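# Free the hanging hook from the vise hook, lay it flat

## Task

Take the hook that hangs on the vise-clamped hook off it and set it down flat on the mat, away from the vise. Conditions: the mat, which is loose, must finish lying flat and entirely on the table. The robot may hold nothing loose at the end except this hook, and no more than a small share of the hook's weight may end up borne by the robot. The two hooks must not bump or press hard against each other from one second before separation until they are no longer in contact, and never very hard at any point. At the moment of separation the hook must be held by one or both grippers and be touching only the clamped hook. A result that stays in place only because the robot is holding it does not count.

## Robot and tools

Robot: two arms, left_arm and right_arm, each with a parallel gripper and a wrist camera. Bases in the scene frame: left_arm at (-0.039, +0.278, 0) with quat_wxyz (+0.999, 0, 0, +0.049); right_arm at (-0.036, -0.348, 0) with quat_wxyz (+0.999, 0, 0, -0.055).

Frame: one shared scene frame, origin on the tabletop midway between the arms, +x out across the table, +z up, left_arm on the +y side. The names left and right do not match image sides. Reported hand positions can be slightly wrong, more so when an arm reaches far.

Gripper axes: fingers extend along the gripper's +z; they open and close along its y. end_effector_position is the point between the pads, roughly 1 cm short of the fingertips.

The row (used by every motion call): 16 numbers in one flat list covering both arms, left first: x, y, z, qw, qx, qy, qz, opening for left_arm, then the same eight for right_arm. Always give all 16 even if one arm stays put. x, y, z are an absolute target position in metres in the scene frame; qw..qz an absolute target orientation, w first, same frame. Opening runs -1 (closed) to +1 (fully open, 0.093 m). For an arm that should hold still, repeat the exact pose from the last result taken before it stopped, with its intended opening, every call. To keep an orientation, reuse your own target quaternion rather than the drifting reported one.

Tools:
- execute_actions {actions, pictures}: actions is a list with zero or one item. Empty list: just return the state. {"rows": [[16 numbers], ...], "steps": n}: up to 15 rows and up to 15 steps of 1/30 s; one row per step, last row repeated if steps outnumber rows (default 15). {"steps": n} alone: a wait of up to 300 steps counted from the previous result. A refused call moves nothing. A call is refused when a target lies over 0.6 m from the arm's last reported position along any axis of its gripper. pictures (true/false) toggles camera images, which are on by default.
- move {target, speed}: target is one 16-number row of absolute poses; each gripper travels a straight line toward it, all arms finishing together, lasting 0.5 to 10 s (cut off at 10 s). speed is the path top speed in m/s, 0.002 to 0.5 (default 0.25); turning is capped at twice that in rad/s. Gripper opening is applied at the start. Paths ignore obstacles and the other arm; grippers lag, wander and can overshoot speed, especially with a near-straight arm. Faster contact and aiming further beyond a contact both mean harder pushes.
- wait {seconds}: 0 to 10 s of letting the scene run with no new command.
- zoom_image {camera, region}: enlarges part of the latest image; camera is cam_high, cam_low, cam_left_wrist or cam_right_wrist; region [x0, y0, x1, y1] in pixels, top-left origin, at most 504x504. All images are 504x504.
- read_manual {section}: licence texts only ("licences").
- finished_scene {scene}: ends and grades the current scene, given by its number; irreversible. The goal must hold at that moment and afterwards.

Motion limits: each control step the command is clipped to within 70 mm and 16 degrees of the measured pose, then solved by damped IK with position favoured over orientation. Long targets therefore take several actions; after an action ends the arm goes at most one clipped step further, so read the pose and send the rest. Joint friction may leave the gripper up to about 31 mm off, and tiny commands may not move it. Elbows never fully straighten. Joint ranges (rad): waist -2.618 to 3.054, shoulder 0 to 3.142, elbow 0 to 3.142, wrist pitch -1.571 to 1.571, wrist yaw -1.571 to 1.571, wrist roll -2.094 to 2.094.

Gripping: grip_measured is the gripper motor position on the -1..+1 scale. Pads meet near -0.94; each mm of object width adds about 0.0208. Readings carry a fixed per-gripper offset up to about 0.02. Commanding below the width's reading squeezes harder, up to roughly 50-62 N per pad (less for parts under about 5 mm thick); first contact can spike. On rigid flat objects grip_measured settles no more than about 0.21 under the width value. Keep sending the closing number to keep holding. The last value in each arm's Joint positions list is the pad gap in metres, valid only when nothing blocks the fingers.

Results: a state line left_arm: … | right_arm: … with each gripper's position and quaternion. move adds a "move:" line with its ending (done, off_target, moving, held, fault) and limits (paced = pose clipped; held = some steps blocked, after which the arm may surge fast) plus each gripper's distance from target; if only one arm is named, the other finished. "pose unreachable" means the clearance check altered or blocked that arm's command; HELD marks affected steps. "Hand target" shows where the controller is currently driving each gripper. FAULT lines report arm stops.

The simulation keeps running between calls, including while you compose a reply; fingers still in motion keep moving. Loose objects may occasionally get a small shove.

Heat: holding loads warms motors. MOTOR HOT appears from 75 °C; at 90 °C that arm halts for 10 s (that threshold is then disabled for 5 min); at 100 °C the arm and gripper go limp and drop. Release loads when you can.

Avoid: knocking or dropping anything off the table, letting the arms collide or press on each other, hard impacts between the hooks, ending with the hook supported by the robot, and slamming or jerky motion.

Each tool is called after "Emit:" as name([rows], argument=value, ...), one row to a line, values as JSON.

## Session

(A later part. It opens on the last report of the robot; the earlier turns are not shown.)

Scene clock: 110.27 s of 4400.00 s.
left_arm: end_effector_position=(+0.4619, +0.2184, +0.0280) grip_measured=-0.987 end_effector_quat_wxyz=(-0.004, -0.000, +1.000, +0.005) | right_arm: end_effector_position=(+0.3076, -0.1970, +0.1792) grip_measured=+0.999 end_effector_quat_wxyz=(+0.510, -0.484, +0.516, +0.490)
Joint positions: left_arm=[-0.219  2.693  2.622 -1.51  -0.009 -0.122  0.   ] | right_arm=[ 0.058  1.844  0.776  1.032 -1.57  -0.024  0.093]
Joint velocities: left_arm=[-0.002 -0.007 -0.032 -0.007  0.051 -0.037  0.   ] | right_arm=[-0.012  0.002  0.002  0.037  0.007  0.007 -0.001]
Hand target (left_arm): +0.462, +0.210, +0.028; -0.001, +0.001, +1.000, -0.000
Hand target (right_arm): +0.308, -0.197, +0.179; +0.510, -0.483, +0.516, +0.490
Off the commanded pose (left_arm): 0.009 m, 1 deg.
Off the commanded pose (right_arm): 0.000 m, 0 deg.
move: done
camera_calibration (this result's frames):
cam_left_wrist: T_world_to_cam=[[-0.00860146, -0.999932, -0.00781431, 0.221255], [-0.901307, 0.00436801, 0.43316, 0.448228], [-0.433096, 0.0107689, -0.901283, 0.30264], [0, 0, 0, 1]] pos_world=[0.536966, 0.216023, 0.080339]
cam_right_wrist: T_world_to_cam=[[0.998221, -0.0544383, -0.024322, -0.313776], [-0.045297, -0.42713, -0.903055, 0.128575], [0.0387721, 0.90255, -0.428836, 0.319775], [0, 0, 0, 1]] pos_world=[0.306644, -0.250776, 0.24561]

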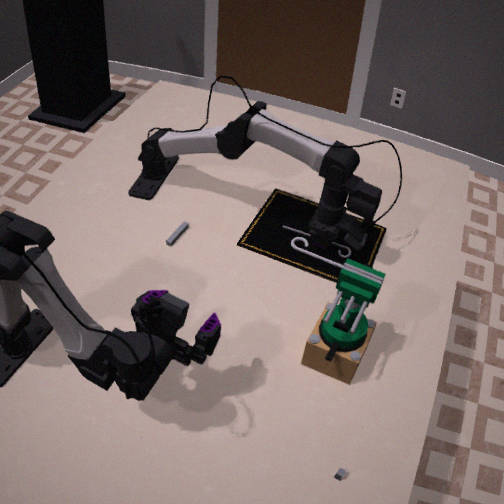

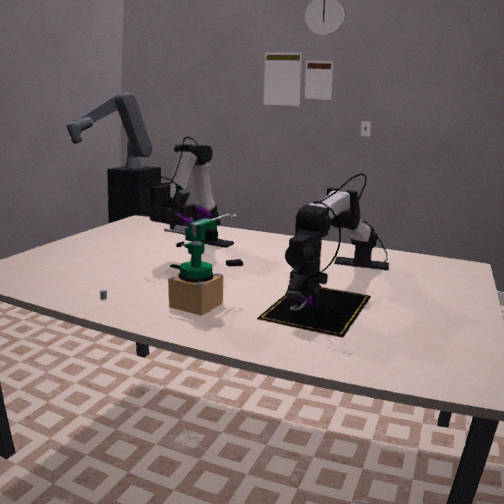

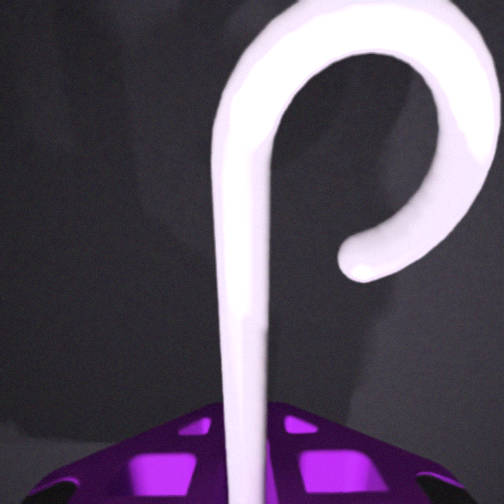

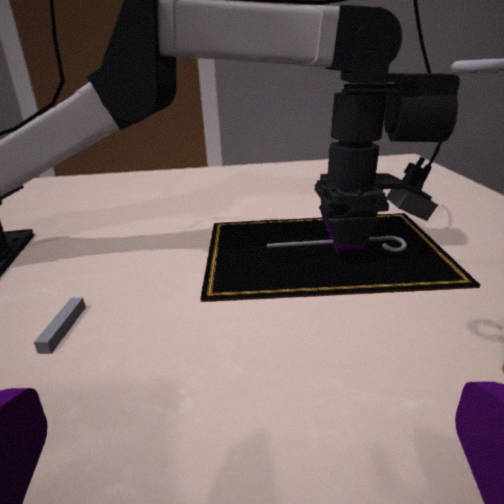

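Emit:
move(target=[0.4619,0.2184,0.022,0,0,1,0,1, 0.3079,-0.197,0.1792,0.51,-0.483,0.516,0.49,1], speed=0.03)

Emit:
move(target=[0.42,0.24,0.15,0,0,1,0,1, 0.3079,-0.197,0.1792,0.51,-0.483,0.516,0.49,1], speed=0.1)

Scene clock: 111.87 s of 4400.00 s.
left_arm: end_effector_position=(+0.4630, +0.2179, +0.0280) grip_measured=+0.989 end_effector_quat_wxyz=(+0.002, -0.002, +1.000, +0.003) | right_arm: end_effector_position=(+0.3076, -0.1970, +0.1792) grip_measured=+0.999 end_effector_quat_wxyz=(+0.510, -0.484, +0.516, +0.490)
Joint positions: left_arm=[-0.219  2.667  2.571 -1.471 -0.006 -0.125  0.093] | right_arm=[ 0.058  1.844  0.776  1.032 -1.57  -0.024  0.093]
Joint velocities: left_arm=[ 0.002 -0.012 -0.046  0.007 -0.007  0.022  0.   ] | right_arm=[ 0.007 -0.007  0.002 -0.051  0.051  0.066  0.   ]
Hand target (left_arm): +0.462, +0.218, +0.022; -0.001, -0.000, +1.000, +0.000
Hand target (right_arm): +0.308, -0.197, +0.179; +0.510, -0.483, +0.516, +0.490
Off the commanded pose (left_arm): 0.006 m, 0 deg.
Off the commanded pose (right_arm): 0.000 m, 0 deg.
move: done
camera_calibration (this result's frames):
cam_left_wrist: T_world_to_cam=[[-0.00584687, -0.999976, -0.00360568, 0.219288], [-0.907011, 0.00378496, 0.421089, 0.452358], [-0.421066, 0.00573245, -0.907012, 0.298859], [0, 0, 0, 1]] pos_world=[0.537415, 0.215858, 0.0813756]
cam_right_wrist: T_world_to_cam=[[0.998221, -0.0544383, -0.024322, -0.313776], [-0.045297, -0.42713, -0.903055, 0.128575], [0.0387721, 0.90255, -0.428836, 0.319775], [0, 0, 0, 1]] pos_world=[0.306644, -0.250776, 0.24561]

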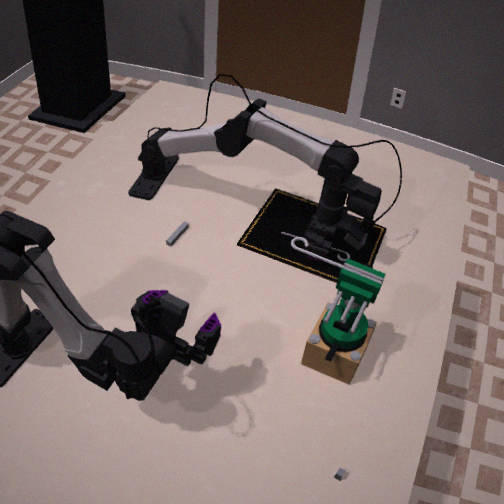

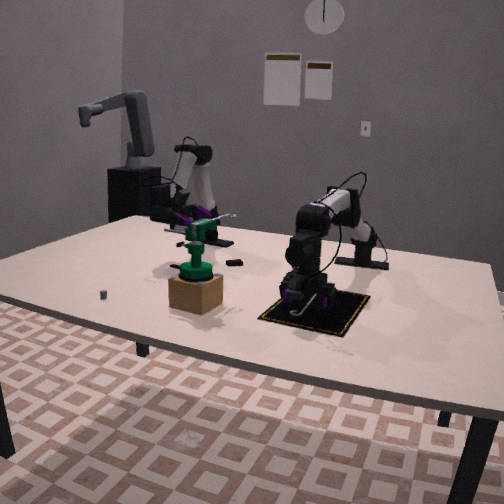

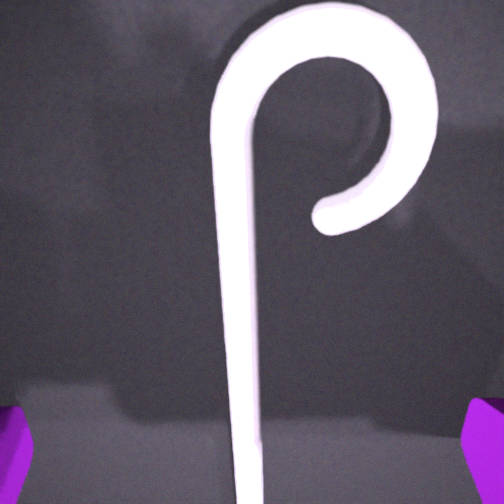

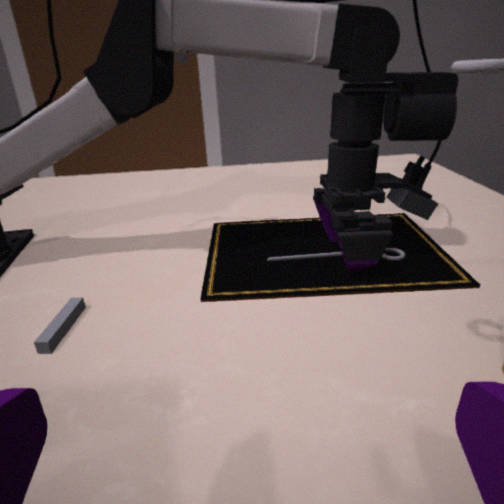

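Scene clock: 113.70 s of 4400.00 s.
left_arm: end_effector_position=(+0.4216, +0.2350, +0.1479) grip_measured=+0.989 end_effector_quat_wxyz=(+0.048, +0.000, +0.999, -0.002) | right_arm: end_effector_position=(+0.3076, -0.1970, +0.1792) grip_measured=+0.999 end_effector_quat_wxyz=(+0.510, -0.484, +0.516, +0.490)
Joint positions: left_arm=[-0.193  2.328  2.427 -1.574 -0.006 -0.095  0.093] | right_arm=[ 0.058  1.844  0.776  1.032 -1.57  -0.024  0.093]
Joint velocities: left_arm=[-0.007 -0.012 -0.012  0.037 -0.066 -0.007  0.001] | right_arm=[ 0.007 -0.002  0.017 -0.007 -0.007 -0.007  0.001]
Hand target (left_arm): +0.417, +0.240, +0.149; +0.042, -0.001, +0.999, -0.004
Hand target (right_arm): +0.308, -0.197, +0.179; +0.510, -0.483, +0.516, +0.490
Off the commanded pose (left_arm): 0.006 m, 5 deg.
Off the commanded pose (right_arm): 0.000 m, 0 deg.
joint sent to its limit (left arm) — the command would take joint 4 (wrist pitch) past its lower limit, so that joint was sent only as far as its limit.
move: off_target (left_arm)
camera_calibration (this result's frames):
cam_left_wrist: T_world_to_cam=[[-0.00967778, -0.999945, 0.00409542, 0.237071], [-0.941492, 0.0104918, 0.336873, 0.389676], [-0.336897, -0.000595627, -0.941541, 0.361133], [0, 0, 0, 1]] pos_world=[0.490835, 0.233185, 0.207779]
cam_right_wrist: T_world_to_cam=[[0.998221, -0.0544383, -0.024322, -0.313776], [-0.045297, -0.42713, -0.903055, 0.128575], [0.0387721, 0.90255, -0.428836, 0.319775], [0, 0, 0, 1]] pos_world=[0.306644, -0.250776, 0.24561]

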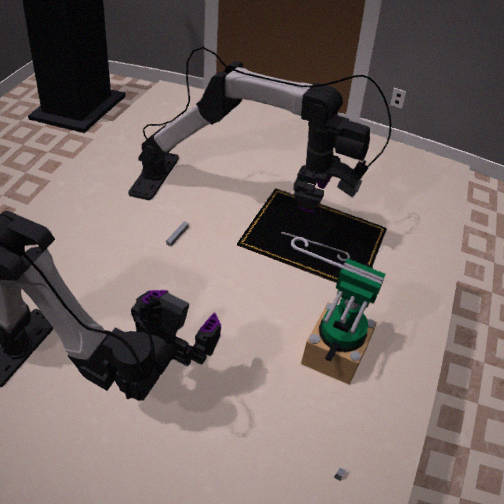

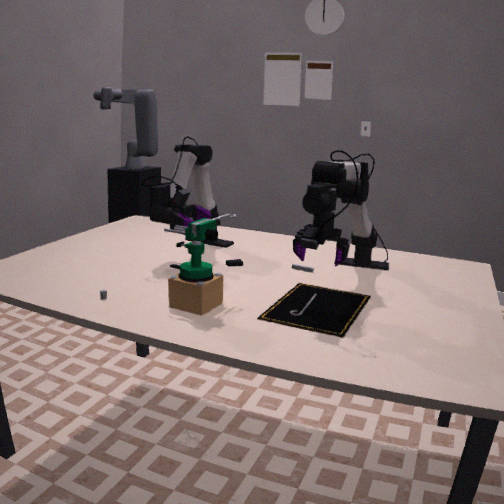

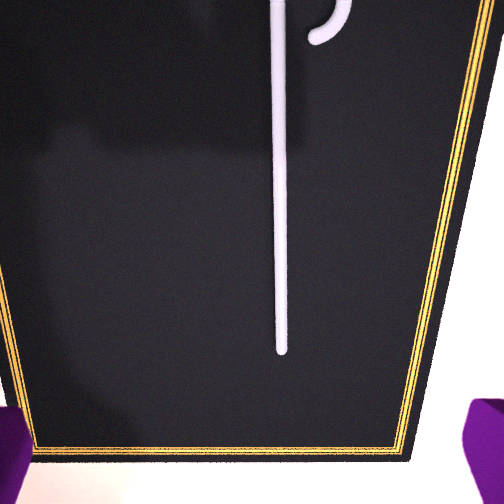

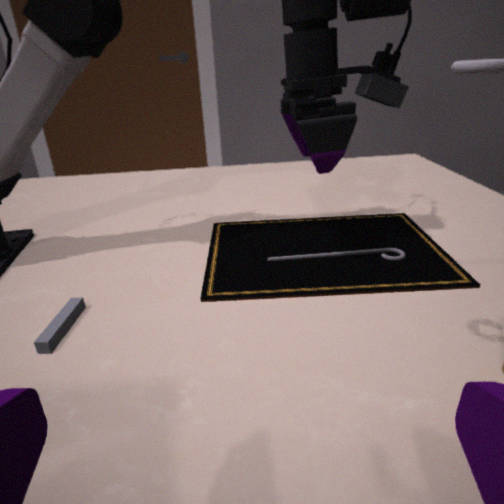

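Emit:
finished_scene(scene=1)

The scene is finished: the task was done.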